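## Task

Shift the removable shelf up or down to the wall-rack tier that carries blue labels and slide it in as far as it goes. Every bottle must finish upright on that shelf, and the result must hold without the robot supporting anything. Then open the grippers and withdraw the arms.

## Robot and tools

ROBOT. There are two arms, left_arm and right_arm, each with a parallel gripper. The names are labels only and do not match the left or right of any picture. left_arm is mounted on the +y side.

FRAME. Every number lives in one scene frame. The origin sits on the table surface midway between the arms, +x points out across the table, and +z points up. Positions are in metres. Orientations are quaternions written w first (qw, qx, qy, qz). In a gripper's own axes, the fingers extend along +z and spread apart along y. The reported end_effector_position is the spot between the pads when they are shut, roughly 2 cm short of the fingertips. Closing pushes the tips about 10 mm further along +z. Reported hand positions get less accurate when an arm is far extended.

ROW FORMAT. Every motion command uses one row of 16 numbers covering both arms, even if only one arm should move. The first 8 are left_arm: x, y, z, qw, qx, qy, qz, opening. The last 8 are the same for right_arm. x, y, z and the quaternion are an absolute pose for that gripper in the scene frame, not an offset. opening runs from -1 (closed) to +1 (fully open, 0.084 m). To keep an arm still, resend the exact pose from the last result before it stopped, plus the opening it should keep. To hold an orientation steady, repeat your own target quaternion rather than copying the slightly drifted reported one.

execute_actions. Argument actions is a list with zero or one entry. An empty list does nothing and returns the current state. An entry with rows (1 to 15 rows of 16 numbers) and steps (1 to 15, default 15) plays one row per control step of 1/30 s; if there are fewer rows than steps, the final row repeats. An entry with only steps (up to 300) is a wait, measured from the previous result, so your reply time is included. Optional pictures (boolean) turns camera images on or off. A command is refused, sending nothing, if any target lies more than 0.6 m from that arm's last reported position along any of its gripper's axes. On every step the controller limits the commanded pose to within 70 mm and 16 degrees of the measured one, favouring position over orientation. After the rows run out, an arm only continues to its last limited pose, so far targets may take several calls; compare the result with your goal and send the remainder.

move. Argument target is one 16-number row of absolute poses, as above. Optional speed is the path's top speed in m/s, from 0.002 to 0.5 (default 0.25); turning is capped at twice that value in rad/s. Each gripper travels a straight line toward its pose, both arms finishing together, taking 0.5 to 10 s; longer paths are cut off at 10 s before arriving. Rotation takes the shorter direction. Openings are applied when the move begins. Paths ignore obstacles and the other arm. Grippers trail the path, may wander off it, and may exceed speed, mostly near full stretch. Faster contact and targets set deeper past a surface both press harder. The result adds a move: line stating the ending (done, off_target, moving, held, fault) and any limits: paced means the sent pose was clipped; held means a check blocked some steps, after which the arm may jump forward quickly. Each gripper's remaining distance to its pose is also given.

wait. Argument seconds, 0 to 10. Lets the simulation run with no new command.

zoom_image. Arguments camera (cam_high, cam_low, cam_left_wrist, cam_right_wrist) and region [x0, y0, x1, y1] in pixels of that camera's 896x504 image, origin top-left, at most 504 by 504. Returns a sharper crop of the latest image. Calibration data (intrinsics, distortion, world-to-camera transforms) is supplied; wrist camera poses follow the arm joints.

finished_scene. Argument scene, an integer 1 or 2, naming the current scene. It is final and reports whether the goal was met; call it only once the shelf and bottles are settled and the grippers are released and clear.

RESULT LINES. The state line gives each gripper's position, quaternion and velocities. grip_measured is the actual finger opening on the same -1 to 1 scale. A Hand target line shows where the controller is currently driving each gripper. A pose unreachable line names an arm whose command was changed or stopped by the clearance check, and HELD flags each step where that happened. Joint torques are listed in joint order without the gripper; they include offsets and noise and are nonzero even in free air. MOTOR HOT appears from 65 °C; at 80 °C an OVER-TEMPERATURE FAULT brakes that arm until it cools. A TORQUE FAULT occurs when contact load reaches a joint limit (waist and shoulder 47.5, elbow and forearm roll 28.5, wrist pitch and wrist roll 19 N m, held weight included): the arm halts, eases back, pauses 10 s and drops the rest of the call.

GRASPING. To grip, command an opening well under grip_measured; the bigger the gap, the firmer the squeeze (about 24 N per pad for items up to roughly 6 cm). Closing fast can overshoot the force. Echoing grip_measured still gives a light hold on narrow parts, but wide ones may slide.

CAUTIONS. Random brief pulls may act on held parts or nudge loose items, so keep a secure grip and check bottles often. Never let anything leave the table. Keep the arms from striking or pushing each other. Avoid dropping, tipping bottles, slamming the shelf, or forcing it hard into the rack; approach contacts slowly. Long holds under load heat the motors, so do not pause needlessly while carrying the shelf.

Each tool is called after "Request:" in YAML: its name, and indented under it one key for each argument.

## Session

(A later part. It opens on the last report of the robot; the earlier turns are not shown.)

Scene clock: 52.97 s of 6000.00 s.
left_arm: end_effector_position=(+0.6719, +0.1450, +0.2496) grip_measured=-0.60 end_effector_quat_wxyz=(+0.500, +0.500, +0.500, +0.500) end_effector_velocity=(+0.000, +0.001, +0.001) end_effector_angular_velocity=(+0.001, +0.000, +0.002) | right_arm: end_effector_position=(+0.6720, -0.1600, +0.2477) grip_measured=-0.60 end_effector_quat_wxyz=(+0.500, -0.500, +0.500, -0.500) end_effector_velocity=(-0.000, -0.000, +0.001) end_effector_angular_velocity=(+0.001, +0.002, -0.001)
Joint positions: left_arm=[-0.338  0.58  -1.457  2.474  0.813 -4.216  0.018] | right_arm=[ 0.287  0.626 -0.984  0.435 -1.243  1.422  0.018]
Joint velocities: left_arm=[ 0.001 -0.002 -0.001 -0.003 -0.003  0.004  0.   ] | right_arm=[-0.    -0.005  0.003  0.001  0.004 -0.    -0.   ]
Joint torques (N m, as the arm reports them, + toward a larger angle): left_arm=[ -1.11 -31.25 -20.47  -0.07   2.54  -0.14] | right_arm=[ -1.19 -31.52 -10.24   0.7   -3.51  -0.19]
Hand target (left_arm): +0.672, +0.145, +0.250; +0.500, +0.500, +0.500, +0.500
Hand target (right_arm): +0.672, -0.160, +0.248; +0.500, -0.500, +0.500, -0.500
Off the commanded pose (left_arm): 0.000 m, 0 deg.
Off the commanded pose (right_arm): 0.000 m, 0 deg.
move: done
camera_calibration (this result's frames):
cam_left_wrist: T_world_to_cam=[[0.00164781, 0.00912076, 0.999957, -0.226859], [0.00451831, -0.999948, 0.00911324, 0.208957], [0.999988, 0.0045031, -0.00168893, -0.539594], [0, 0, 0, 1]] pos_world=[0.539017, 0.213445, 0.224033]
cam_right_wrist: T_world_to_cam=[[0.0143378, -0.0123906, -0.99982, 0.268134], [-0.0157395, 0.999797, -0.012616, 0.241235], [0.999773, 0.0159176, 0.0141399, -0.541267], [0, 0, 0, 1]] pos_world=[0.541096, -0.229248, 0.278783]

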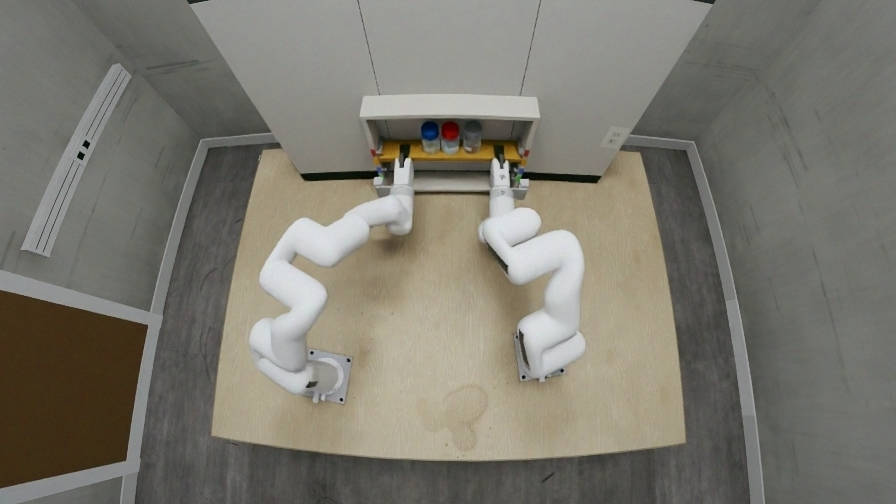

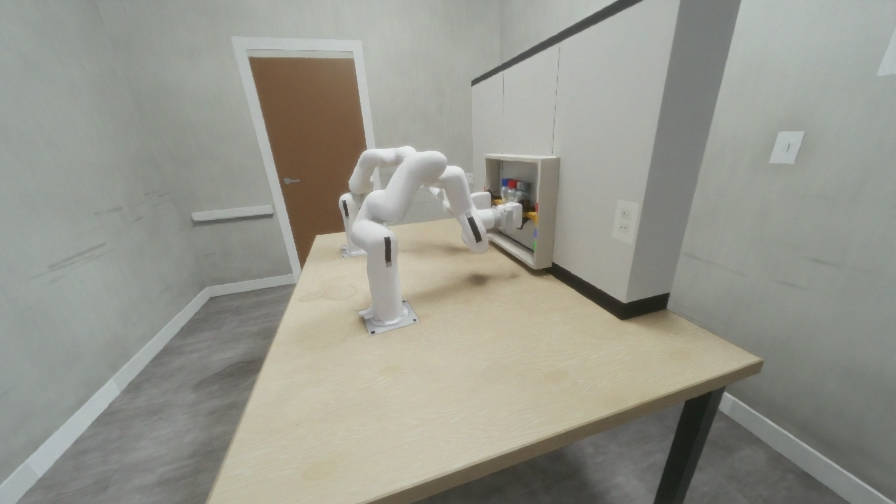

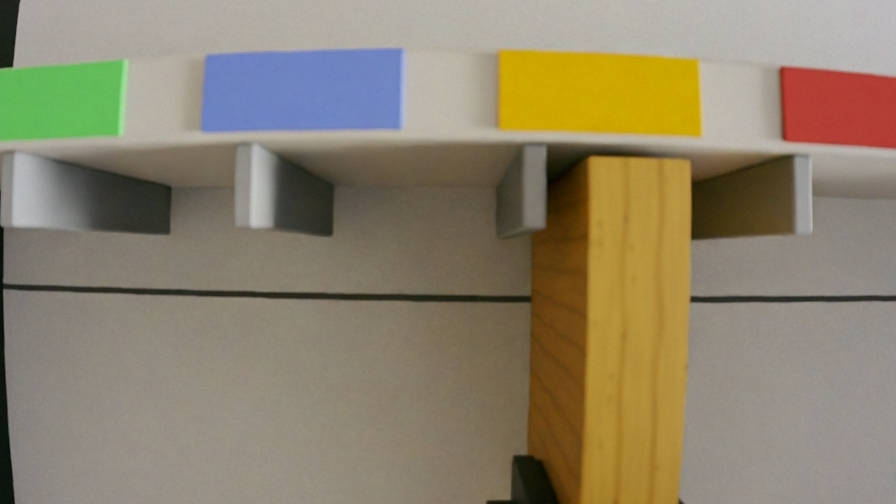

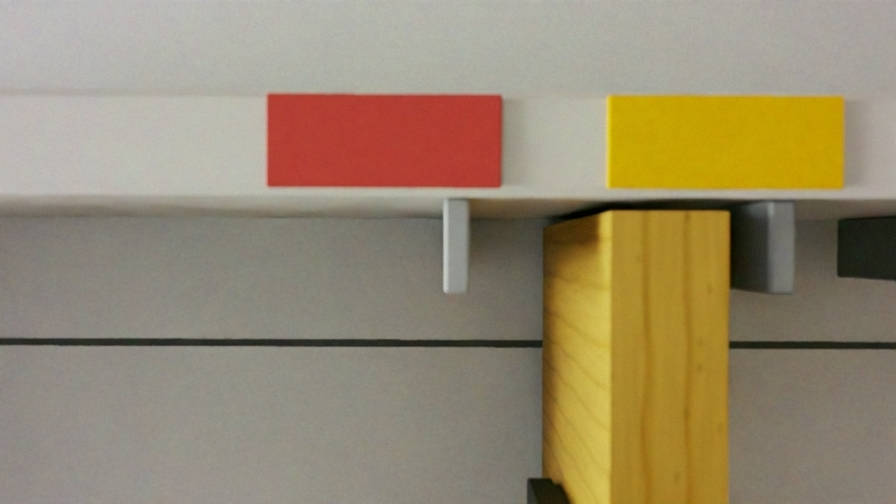

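Request:
move:
  target: [0.577, 0.145, 0.250, 0.5, 0.5, 0.5, 0.5, -1, 0.577, -0.16, 0.248, 0.5, -0.5, 0.5, -0.5, -1]
  speed: 0.05

Scene clock: 56.00 s of 6000.00 s.
left_arm: end_effector_position=(+0.5772, +0.1451, +0.2499) grip_measured=-0.60 end_effector_quat_wxyz=(+0.500, +0.500, +0.500, +0.500) end_effector_velocity=(-0.002, -0.000, -0.000) end_effector_angular_velocity=(-0.001, +0.001, -0.001) | right_arm: end_effector_position=(+0.5772, -0.1597, +0.2479) grip_measured=-0.60 end_effector_quat_wxyz=(+0.500, -0.500, +0.500, -0.500) end_effector_velocity=(-0.002, -0.000, -0.000) end_effector_angular_velocity=(-0.001, +0.001, -0.001)
Joint positions: left_arm=[-0.442  0.334 -1.075  2.426  0.966 -4.254  0.018] | right_arm=[ 0.395  0.477 -0.658  0.526 -1.414  1.481  0.018]
Joint velocities: left_arm=[-0.003 -0.005  0.007 -0.001  0.001 -0.002 -0.   ] | right_arm=[ 0.002 -0.002  0.006  0.003 -0.003  0.001 -0.   ]
Joint torques (N m, as the arm reports them, + toward a larger angle): left_arm=[ -1.13 -25.92 -19.14   0.19   2.69  -0.08] | right_arm=[ -1.34 -25.59  -8.48   0.96  -3.52  -0.34]
Hand target (left_arm): +0.577, +0.145, +0.250; +0.500, +0.500, +0.500, +0.500
Hand target (right_arm): +0.577, -0.160, +0.248; +0.500, -0.500, +0.500, -0.500
Off the commanded pose (left_arm): 0.000 m, 0 deg.
Off the commanded pose (right_arm): 0.000 m, 0 deg.
move: done
camera_calibration (this result's frames):
cam_left_wrist: T_world_to_cam=[[0.00124492, 0.00966283, 0.999953, -0.226855], [0.00426298, -0.999944, 0.00965744, 0.209532], [0.99999, 0.00425076, -0.00128604, -0.444877], [0, 0, 0, 1]] pos_world=[0.444262, 0.213604, 0.224248]
cam_right_wrist: T_world_to_cam=[[0.0146003, -0.0118924, -0.999823, 0.269612], [-0.0158068, 0.999802, -0.012123, 0.239308], [0.999768, 0.015981, 0.0144094, -0.446565], [0, 0, 0, 1]] pos_world=[0.446308, -0.228918, 0.2789]

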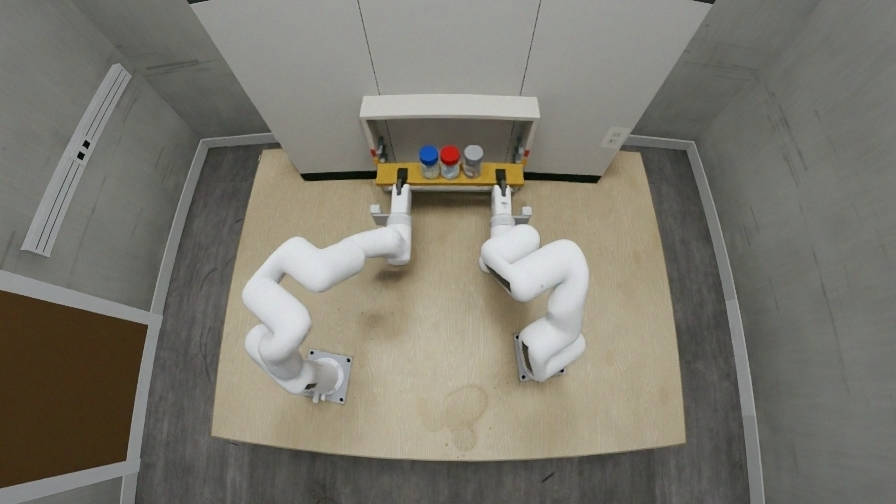

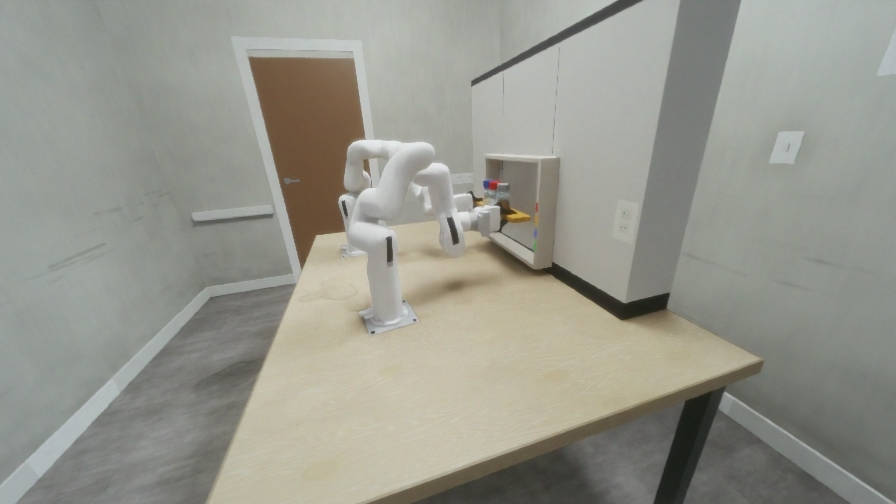

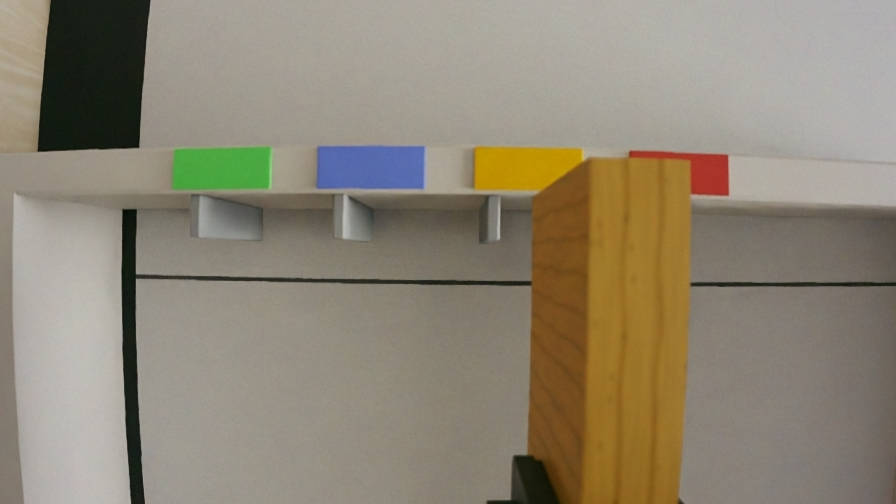

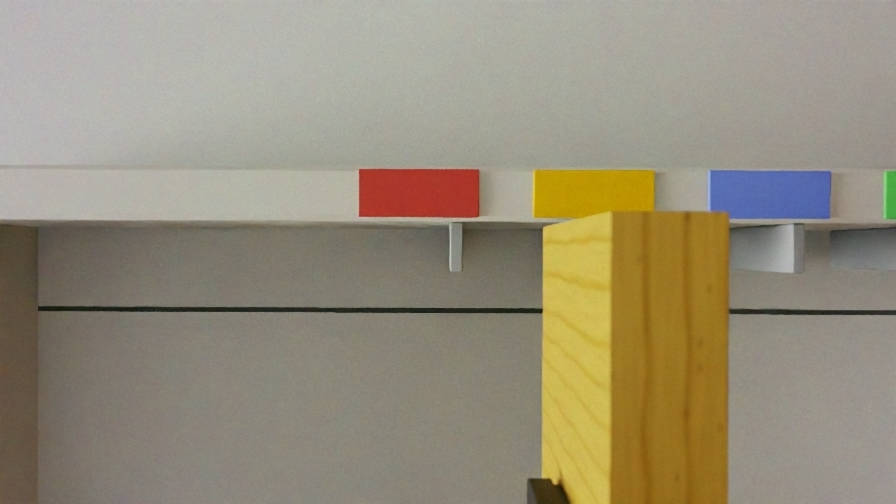

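Request:
move:
  target: [0.577, 0.145, 0.199, 0.5, 0.5, 0.5, 0.5, -1, 0.577, -0.16, 0.197, 0.5, -0.5, 0.5, -0.5, -1]
  speed: 0.05

Scene clock: 58.37 s of 6000.00 s.
left_arm: end_effector_position=(+0.5770, +0.1448, +0.1995) grip_measured=-0.60 end_effector_quat_wxyz=(+0.500, +0.500, +0.500, +0.500) end_effector_velocity=(+0.001, +0.001, -0.002) end_effector_angular_velocity=(-0.000, -0.002, +0.002) | right_arm: end_effector_position=(+0.5770, -0.1600, +0.1973) grip_measured=-0.60 end_effector_quat_wxyz=(+0.500, -0.500, +0.500, -0.500) end_effector_velocity=(+0.001, -0.001, -0.003) end_effector_angular_velocity=(-0.000, -0.000, -0.003)
Joint positions: left_arm=[-0.453  0.445 -1.075  2.459  1.055 -4.331  0.018] | right_arm=[ 0.381  0.66  -0.716  0.506 -1.522  1.544  0.018]
Joint velocities: left_arm=[ 0.001  0.007 -0.002  0.001  0.006 -0.004  0.   ] | right_arm=[-0.003  0.01  -0.006 -0.001 -0.004  0.002 -0.   ]
Joint torques (N m, as the arm reports them, + toward a larger angle): left_arm=[  0.04 -26.74 -17.41  -0.23   2.85  -0.24] | right_arm=[ -2.38 -26.76  -6.73   2.21  -3.44  -0.4 ]
Hand target (left_arm): +0.577, +0.145, +0.199; +0.500, +0.500, +0.500, +0.500
Hand target (right_arm): +0.577, -0.160, +0.197; +0.500, -0.500, +0.500, -0.500
Off the commanded pose (left_arm): 0.000 m, 0 deg.
Off the commanded pose (right_arm): 0.000 m, 0 deg.
move: done
camera_calibration (this result's frames):
cam_left_wrist: T_world_to_cam=[[0.0011508, 0.00954906, 0.999954, -0.176325], [0.00419144, -0.999946, 0.00954416, 0.209768], [0.999991, 0.00418027, -0.00119076, -0.444837], [0, 0, 0, 1]] pos_world=[0.444156, 0.2133, 0.173785]
cam_right_wrist: T_world_to_cam=[[0.0147001, -0.0120658, -0.999819, 0.218959], [-0.0156685, 0.999802, -0.0122959, 0.238962], [0.999769, 0.0158465, 0.0145081, -0.445722], [0, 0, 0, 1]] pos_world=[0.446144, -0.22921, 0.228324]

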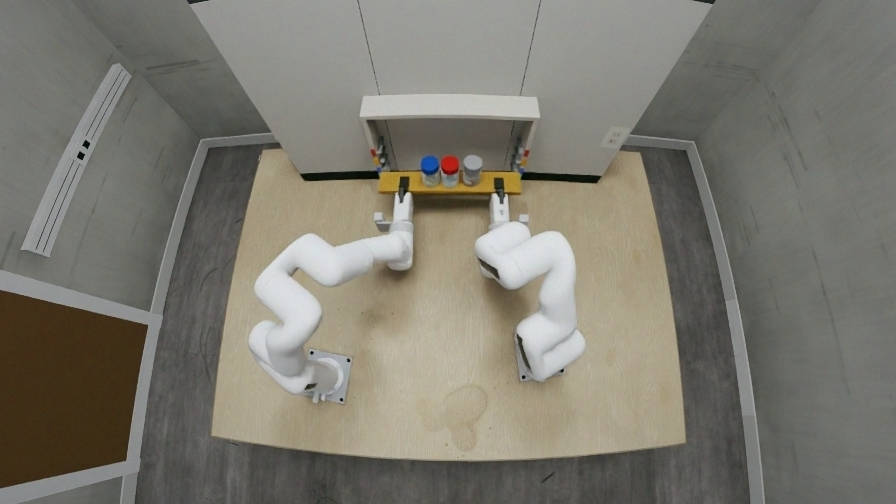

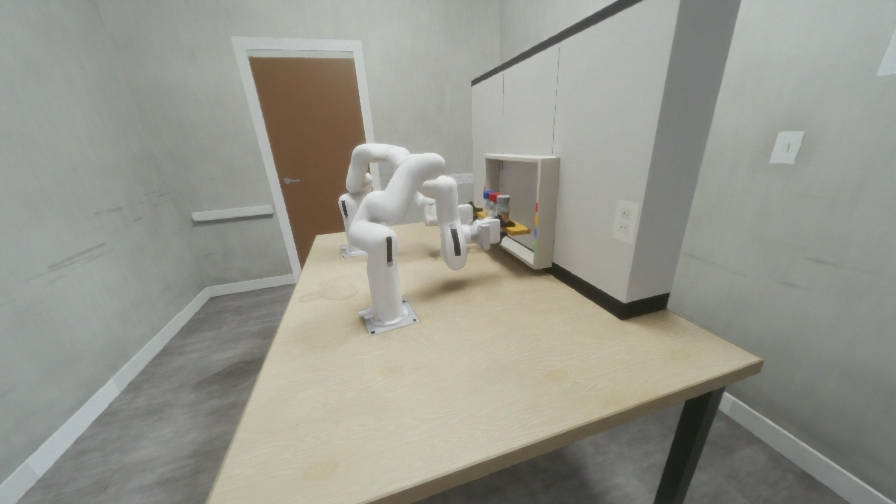

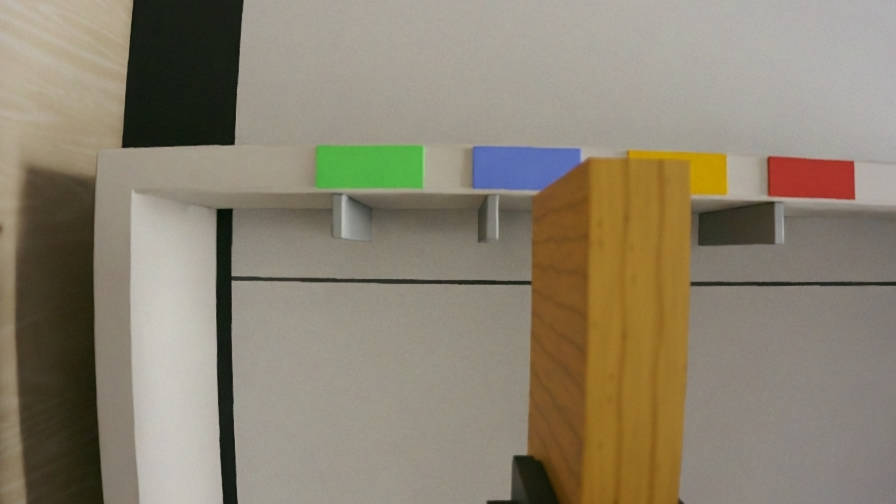

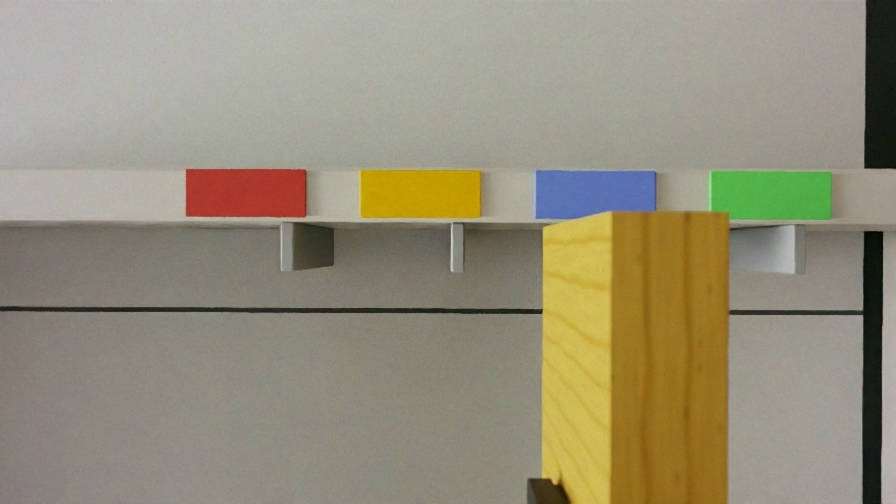

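Request:
move:
  target: [0.671, 0.145, 0.199, 0.5, 0.5, 0.5, 0.5, -1, 0.671, -0.16, 0.197, 0.5, -0.5, 0.5, -0.5, -1]
  speed: 0.04

Scene clock: 61.83 s of 6000.00 s.
left_arm: end_effector_position=(+0.6708, +0.1449, +0.1990) grip_measured=-0.60 end_effector_quat_wxyz=(+0.500, +0.500, +0.500, +0.500) end_effector_velocity=(+0.002, -0.000, -0.001) end_effector_angular_velocity=(+0.001, +0.001, +0.000) | right_arm: end_effector_position=(+0.6708, -0.1603, +0.1971) grip_measured=-0.60 end_effector_quat_wxyz=(+0.500, -0.500, +0.500, -0.500) end_effector_velocity=(+0.002, +0.000, +0.000) end_effector_angular_velocity=(+0.001, -0.000, +0.001)
Joint positions: left_arm=[-0.348  0.67  -1.451  2.513  0.895 -4.285  0.018] | right_arm=[ 0.28   0.776 -1.035  0.416 -1.333  1.467  0.018]
Joint velocities: left_arm=[ 0.002  0.006 -0.009 -0.    -0.004  0.003  0.   ] | right_arm=[-0.002  0.003 -0.008 -0.002  0.005 -0.001 -0.   ]
Joint torques (N m, as the arm reports them, + toward a larger angle): left_arm=[  1.81 -31.67 -19.03  -0.3    3.02  -0.07] | right_arm=[ -4.51 -32.74  -9.36   2.32  -3.71  -0.17]
Hand target (left_arm): +0.671, +0.145, +0.199; +0.500, +0.500, +0.500, +0.500
Hand target (right_arm): +0.671, -0.160, +0.197; +0.500, -0.500, +0.500, -0.500
Off the commanded pose (left_arm): 0.000 m, 0 deg.
Off the commanded pose (right_arm): 0.000 m, 0 deg.
move: done
camera_calibration (this result's frames):
cam_left_wrist: T_world_to_cam=[[0.00137932, 0.0089027, 0.999959, -0.176078], [0.00485287, -0.999949, 0.00889591, 0.209123], [0.999987, 0.0048404, -0.00142245, -0.538639], [0, 0, 0, 1]] pos_world=[0.53786, 0.213287, 0.173444]
cam_right_wrist: T_world_to_cam=[[0.0145892, -0.0126511, -0.999814, 0.217331], [-0.0157229, 0.999793, -0.0128803, 0.240943], [0.99977, 0.0159079, 0.0143873, -0.5394], [0, 0, 0, 1]] pos_world=[0.539893, -0.229563, 0.228154]

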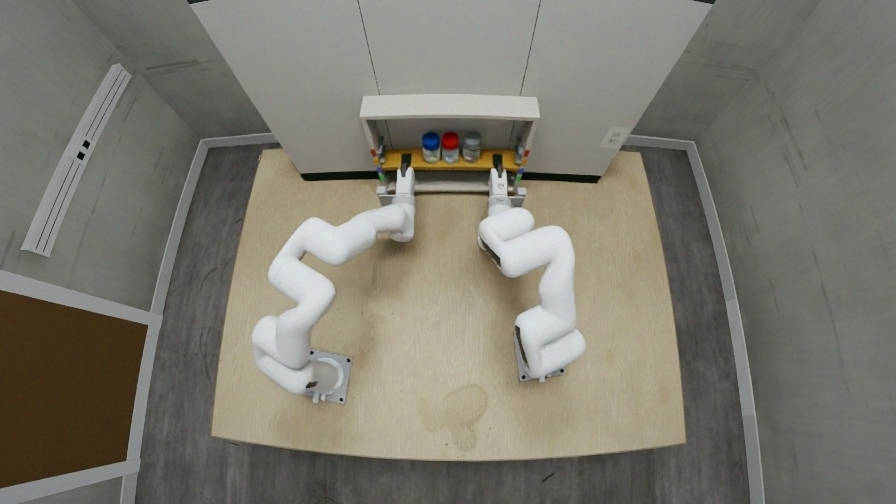

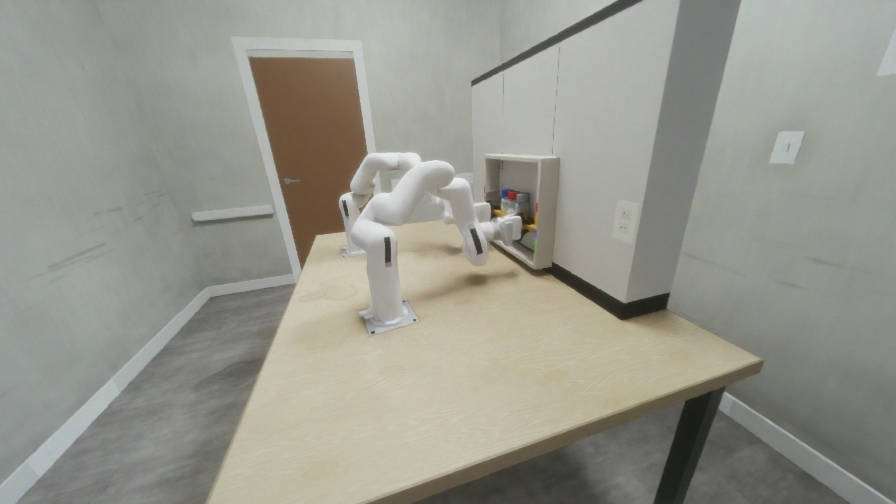

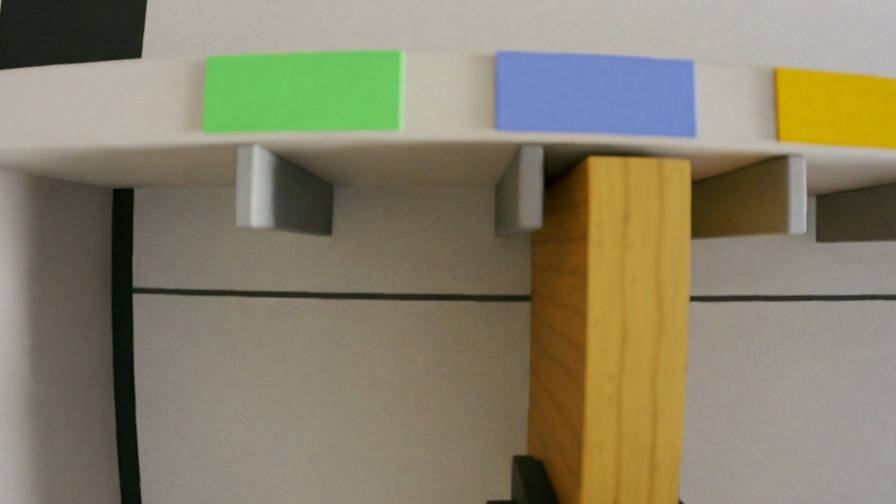

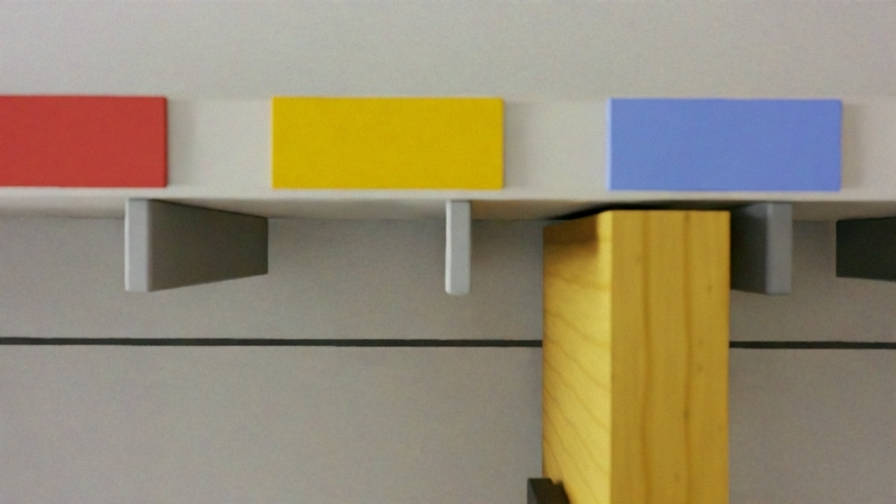

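Request:
move:
  target: [0.674, 0.145, 0.1935, 0.5, 0.5, 0.5, 0.5, -1, 0.674, -0.16, 0.1913, 0.5, -0.5, 0.5, -0.5, -1]
  speed: 0.01

Scene clock: 64.27 s of 6000.00 s.
left_arm: end_effector_position=(+0.6739, +0.1451, +0.1936) grip_measured=-0.60 end_effector_quat_wxyz=(+0.500, +0.500, +0.500, +0.500) end_effector_velocity=(+0.002, +0.000, -0.001) end_effector_angular_velocity=(-0.001, -0.002, +0.000) | right_arm: end_effector_position=(+0.6739, -0.1600, +0.1915) grip_measured=-0.60 end_effector_quat_wxyz=(+0.500, -0.500, +0.500, -0.500) end_effector_velocity=(+0.001, +0.001, -0.002) end_effector_angular_velocity=(+0.001, -0.003, +0.001)
Joint positions: left_arm=[-0.345  0.689 -1.466  2.518  0.896 -4.29   0.018] | right_arm=[ 0.277  0.798 -1.055  0.413 -1.334  1.469  0.018]
Joint velocities: left_arm=[ 0.001  0.006 -0.006  0.002  0.001 -0.002  0.   ] | right_arm=[ 0.     0.009 -0.009 -0.001 -0.003  0.001 -0.   ]
Joint torques (N m, as the arm reports them, + toward a larger angle): left_arm=[  0.82 -32.27 -19.21  -0.43   2.91  -0.2 ] | right_arm=[ -3.3  -32.45  -9.24   1.95  -3.62  -0.32]
Hand target (left_arm): +0.674, +0.145, +0.194; +0.500, +0.500, +0.500, +0.500
Hand target (right_arm): +0.674, -0.160, +0.191; +0.500, -0.500, +0.500, -0.500
Off the commanded pose (left_arm): 0.000 m, 0 deg.
Off the commanded pose (right_arm): 0.000 m, 0 deg.
move: done
camera_calibration (this result's frames):
cam_left_wrist: T_world_to_cam=[[0.00152007, 0.0092134, 0.999956, -0.170743], [0.00464475, -0.999947, 0.00920625, 0.209397], [0.999988, 0.00463056, -0.00156278, -0.54167], [0, 0, 0, 1]] pos_world=[0.540951, 0.213467, 0.167961]
cam_right_wrist: T_world_to_cam=[[0.0145237, -0.0122953, -0.999819, 0.211758], [-0.0157075, 0.999798, -0.0125232, 0.240538], [0.999771, 0.0158865, 0.0143277, -0.54241], [0, 0, 0, 1]] pos_world=[0.542989, -0.229269, 0.222503]

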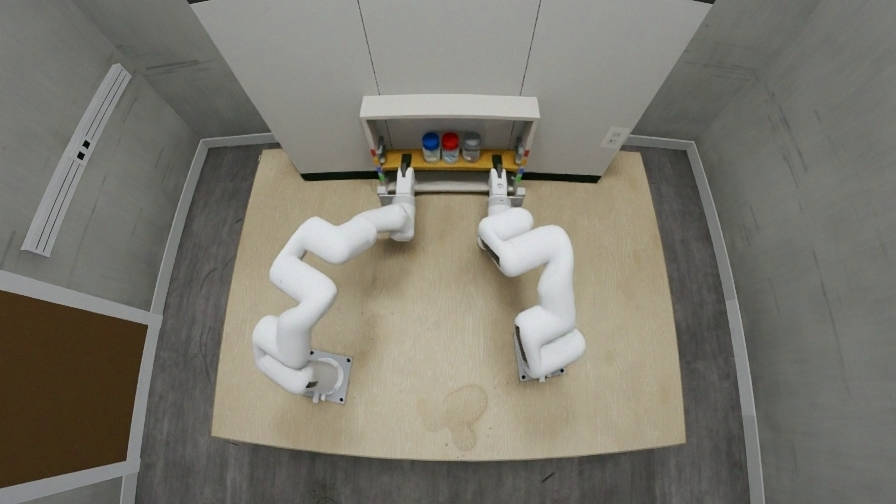

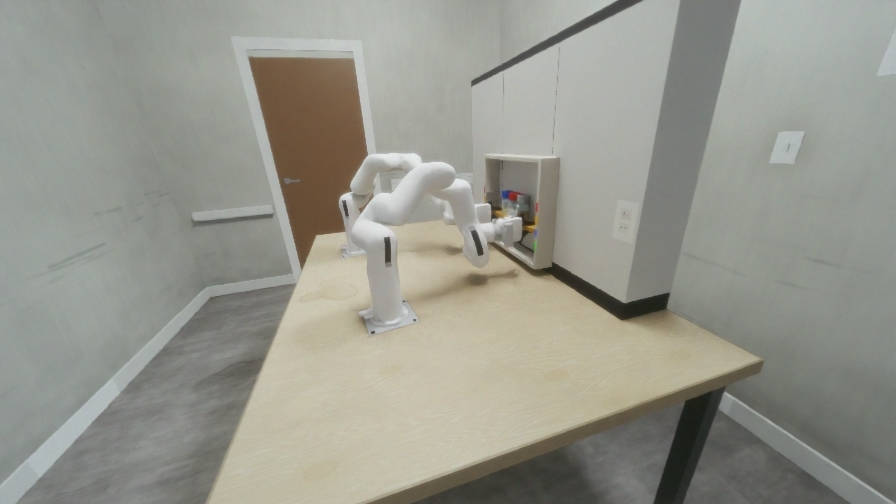

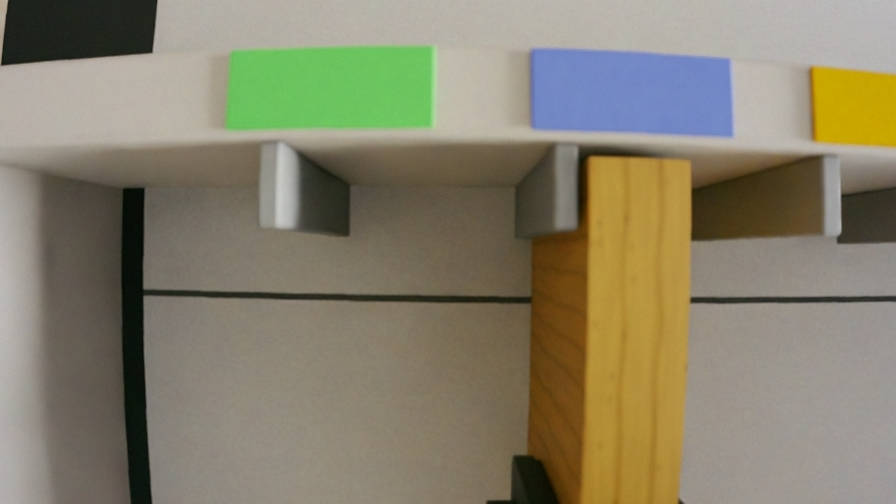

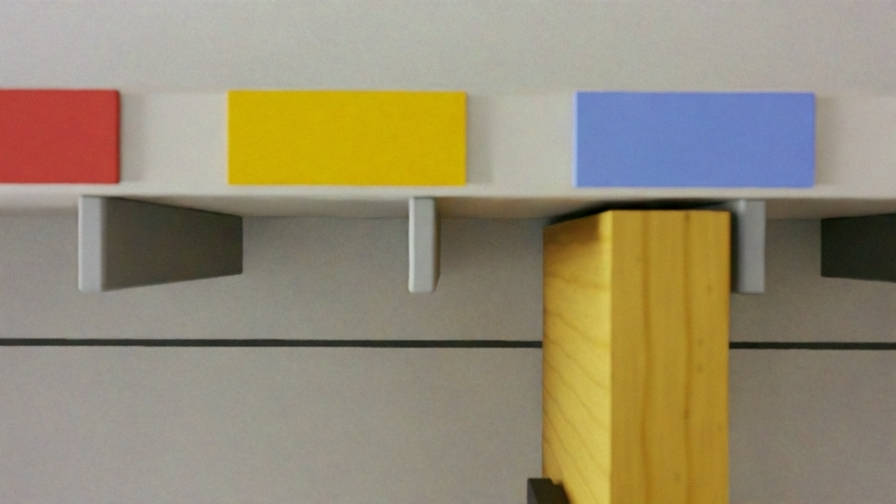

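Request:
move:
  target: [0.6765, 0.145, 0.1925, 0.5, 0.5, 0.5, 0.5, -1, 0.6765, -0.16, 0.1903, 0.5, -0.5, 0.5, -0.5, -1]
  speed: 0.005

Scene clock: 65.77 s of 6000.00 s.
left_arm: end_effector_position=(+0.6763, +0.1448, +0.1930) grip_measured=-0.60 end_effector_quat_wxyz=(+0.500, +0.500, +0.500, +0.500) end_effector_velocity=(+0.002, -0.000, -0.000) end_effector_angular_velocity=(+0.001, -0.002, -0.001) | right_arm: end_effector_position=(+0.6757, -0.1600, +0.1907) grip_measured=-0.60 end_effector_quat_wxyz=(+0.500, -0.500, +0.499, -0.501) end_effector_velocity=(+0.005, +0.001, -0.001) end_effector_angular_velocity=(+0.004, +0.007, +0.002)
Joint positions: left_arm=[-0.344  0.697 -1.478  2.519  0.894 -4.29   0.018] | right_arm=[ 0.275  0.804 -1.064  0.411 -1.334  1.468  0.018]
Joint velocities: left_arm=[ 0.002  0.007 -0.01   0.002 -0.002  0.001 -0.   ] | right_arm=[-0.003  0.005 -0.017 -0.004  0.018  0.001 -0.   ]
Joint torques (N m, as the arm reports them, + toward a larger angle): left_arm=[  2.45 -28.22 -22.5    0.08   2.23  -0.13] | right_arm=[ -6.2  -30.51 -12.38   1.06   1.14  -0.4 ]
Hand target (left_arm): +0.676, +0.145, +0.193; +0.500, +0.500, +0.500, +0.500
Hand target (right_arm): +0.676, -0.160, +0.190; +0.500, -0.500, +0.500, -0.500
Off the commanded pose (left_arm): 0.001 m, 0 deg.
Off the commanded pose (right_arm): 0.001 m, 0 deg.
move: done
camera_calibration (this result's frames):
cam_left_wrist: T_world_to_cam=[[0.000758872, 0.00948773, 0.999955, -0.169668], [0.00432162, -0.999946, 0.00948436, 0.209284], [0.99999, 0.00431423, -0.000799833, -0.544152], [0, 0, 0, 1]] pos_world=[0.543372, 0.21323, 0.16724]
cam_right_wrist: T_world_to_cam=[[0.0164553, -0.0126562, -0.999784, 0.209631], [-0.0156421, 0.999794, -0.0129138, 0.240502], [0.999742, 0.0158512, 0.0162539, -0.544594], [0, 0, 0, 1]] pos_world=[0.544766, -0.229167, 0.221543]

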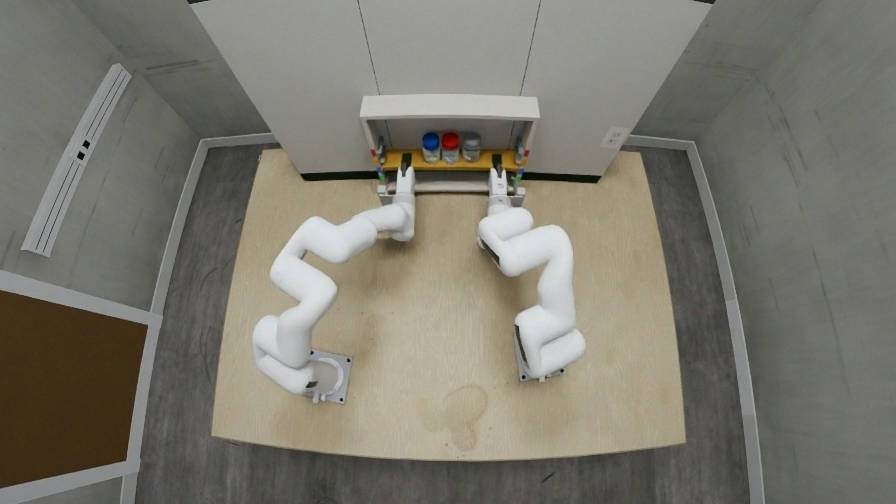

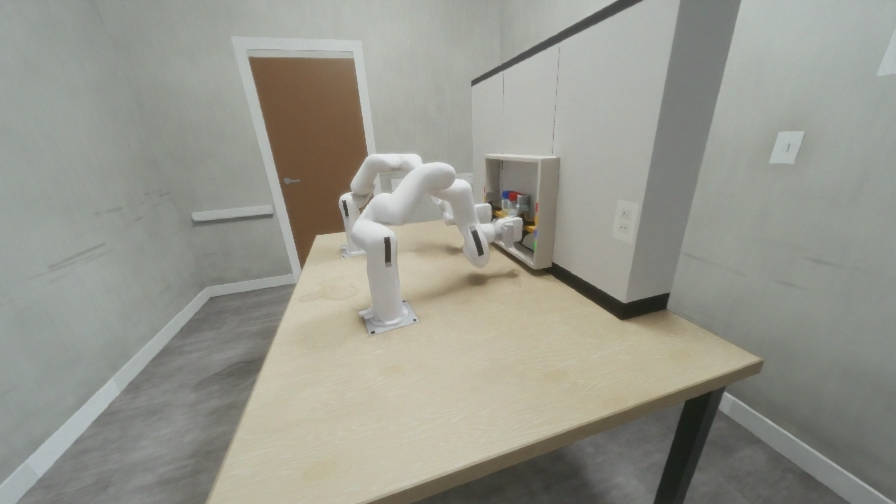

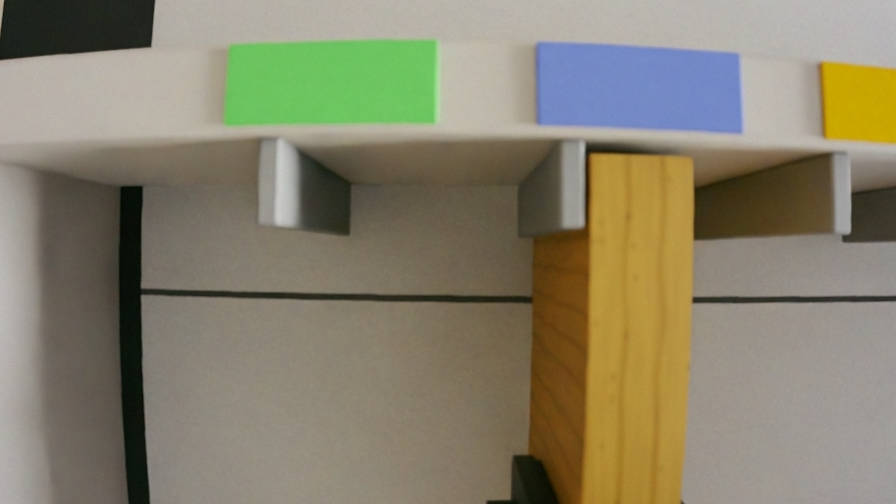

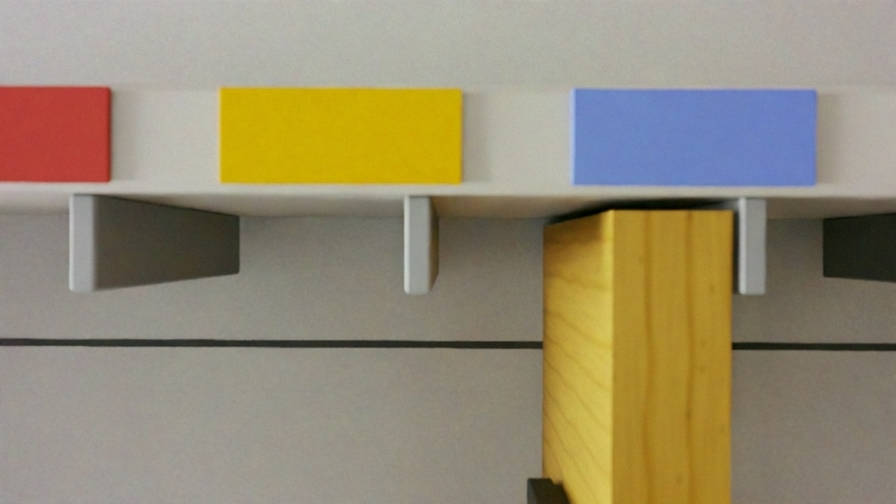

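Back wall reached. Ease off and lower onto the rails.

Request:
move:
  target: [0.6757, 0.145, 0.1910, 0.5, 0.5, 0.5, 0.5, -1, 0.6757, -0.16, 0.1888, 0.5, -0.5, 0.5, -0.5, -1]
  speed: 0.005

Scene clock: 67.13 s of 6000.00 s.
left_arm: end_effector_position=(+0.6762, +0.1451, +0.1914) grip_measured=-0.60 end_effector_quat_wxyz=(+0.500, +0.500, +0.500, +0.500) end_effector_velocity=(-0.001, -0.000, -0.000) end_effector_angular_velocity=(-0.001, +0.000, -0.000) | right_arm: end_effector_position=(+0.6763, -0.1598, +0.1891) grip_measured=-0.60 end_effector_quat_wxyz=(+0.500, -0.500, +0.500, -0.500) end_effector_velocity=(-0.000, -0.001, -0.000) end_effector_angular_velocity=(+0.001, -0.002, -0.001)
Joint positions: left_arm=[-0.343  0.7   -1.477  2.521  0.896 -4.292  0.018] | right_arm=[ 0.275  0.808 -1.067  0.411 -1.332  1.469  0.018]
Joint velocities: left_arm=[-0.001 -0.001  0.002 -0.     0.001 -0.001 -0.   ] | right_arm=[-0.     0.001  0.001  0.    -0.004  0.002 -0.   ]
Joint torques (N m, as the arm reports them, + toward a larger angle): left_arm=[  1.74 -29.15 -16.43  -0.89   2.13  -0.25] | right_arm=[ -5.35 -28.2   -9.2    1.72  -0.14  -0.3 ]
Hand target (left_arm): +0.676, +0.145, +0.191; +0.500, +0.500, +0.500, +0.500
Hand target (right_arm): +0.676, -0.160, +0.189; +0.500, -0.500, +0.500, -0.500
Off the commanded pose (left_arm): 0.001 m, 0 deg.
Off the commanded pose (right_arm): 0.001 m, 0 deg.
move: done
camera_calibration (this result's frames):
cam_left_wrist: T_world_to_cam=[[0.0004956, 0.0094757, 0.999955, -0.167935], [0.00460557, -0.999945, 0.00947332, 0.209397], [0.999989, 0.00460067, -0.000539213, -0.544217], [0, 0, 0, 1]] pos_world=[0.54333, 0.21348, 0.16565]
cam_right_wrist: T_world_to_cam=[[0.0143295, -0.011602, -0.99983, 0.209568], [-0.0161107, 0.9998, -0.0118325, 0.240466], [0.999768, 0.0162775, 0.0141397, -0.544681], [0, 0, 0, 1]] pos_world=[0.545426, -0.229121, 0.220079]

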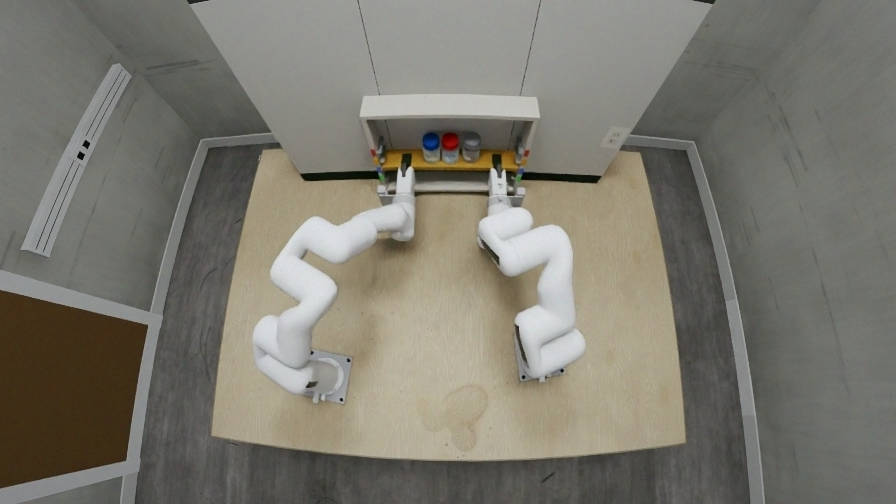

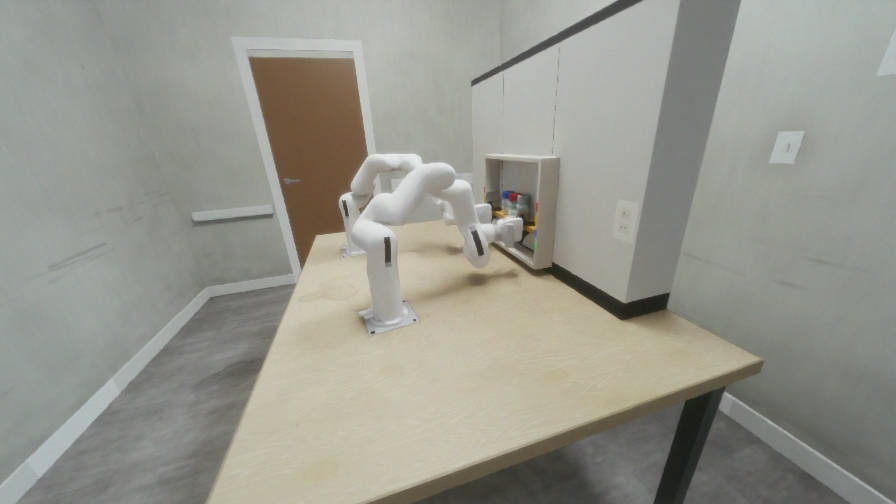

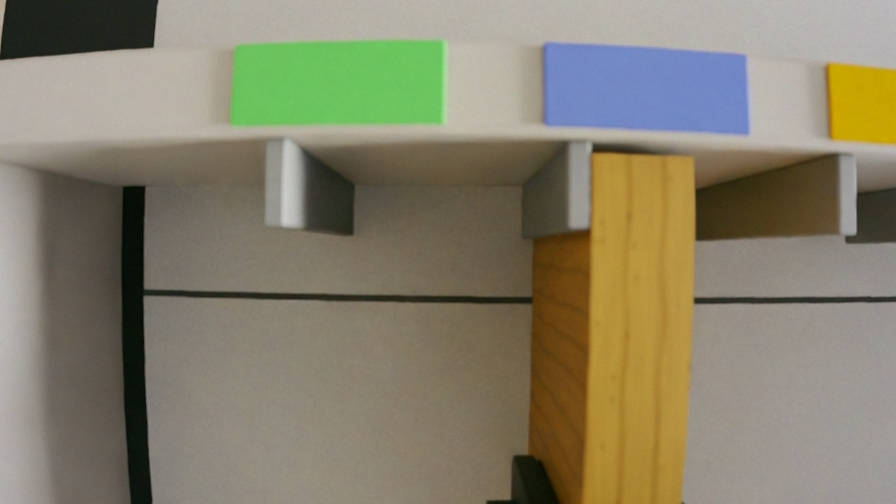

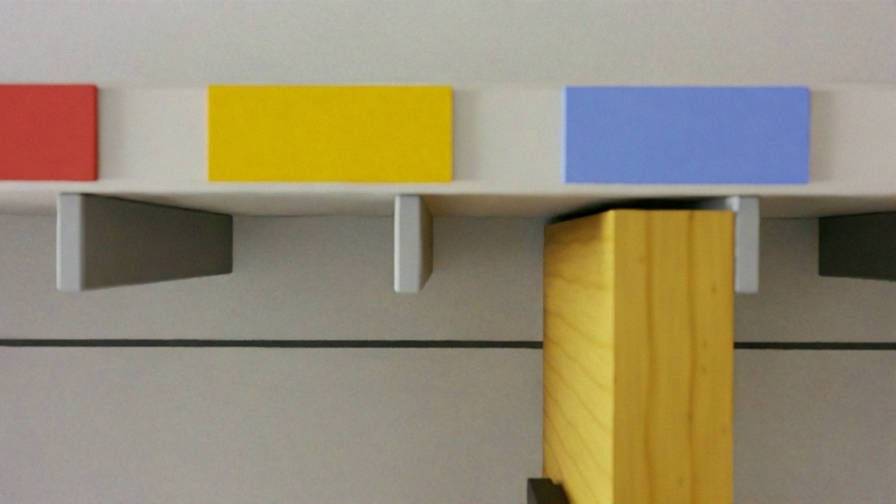

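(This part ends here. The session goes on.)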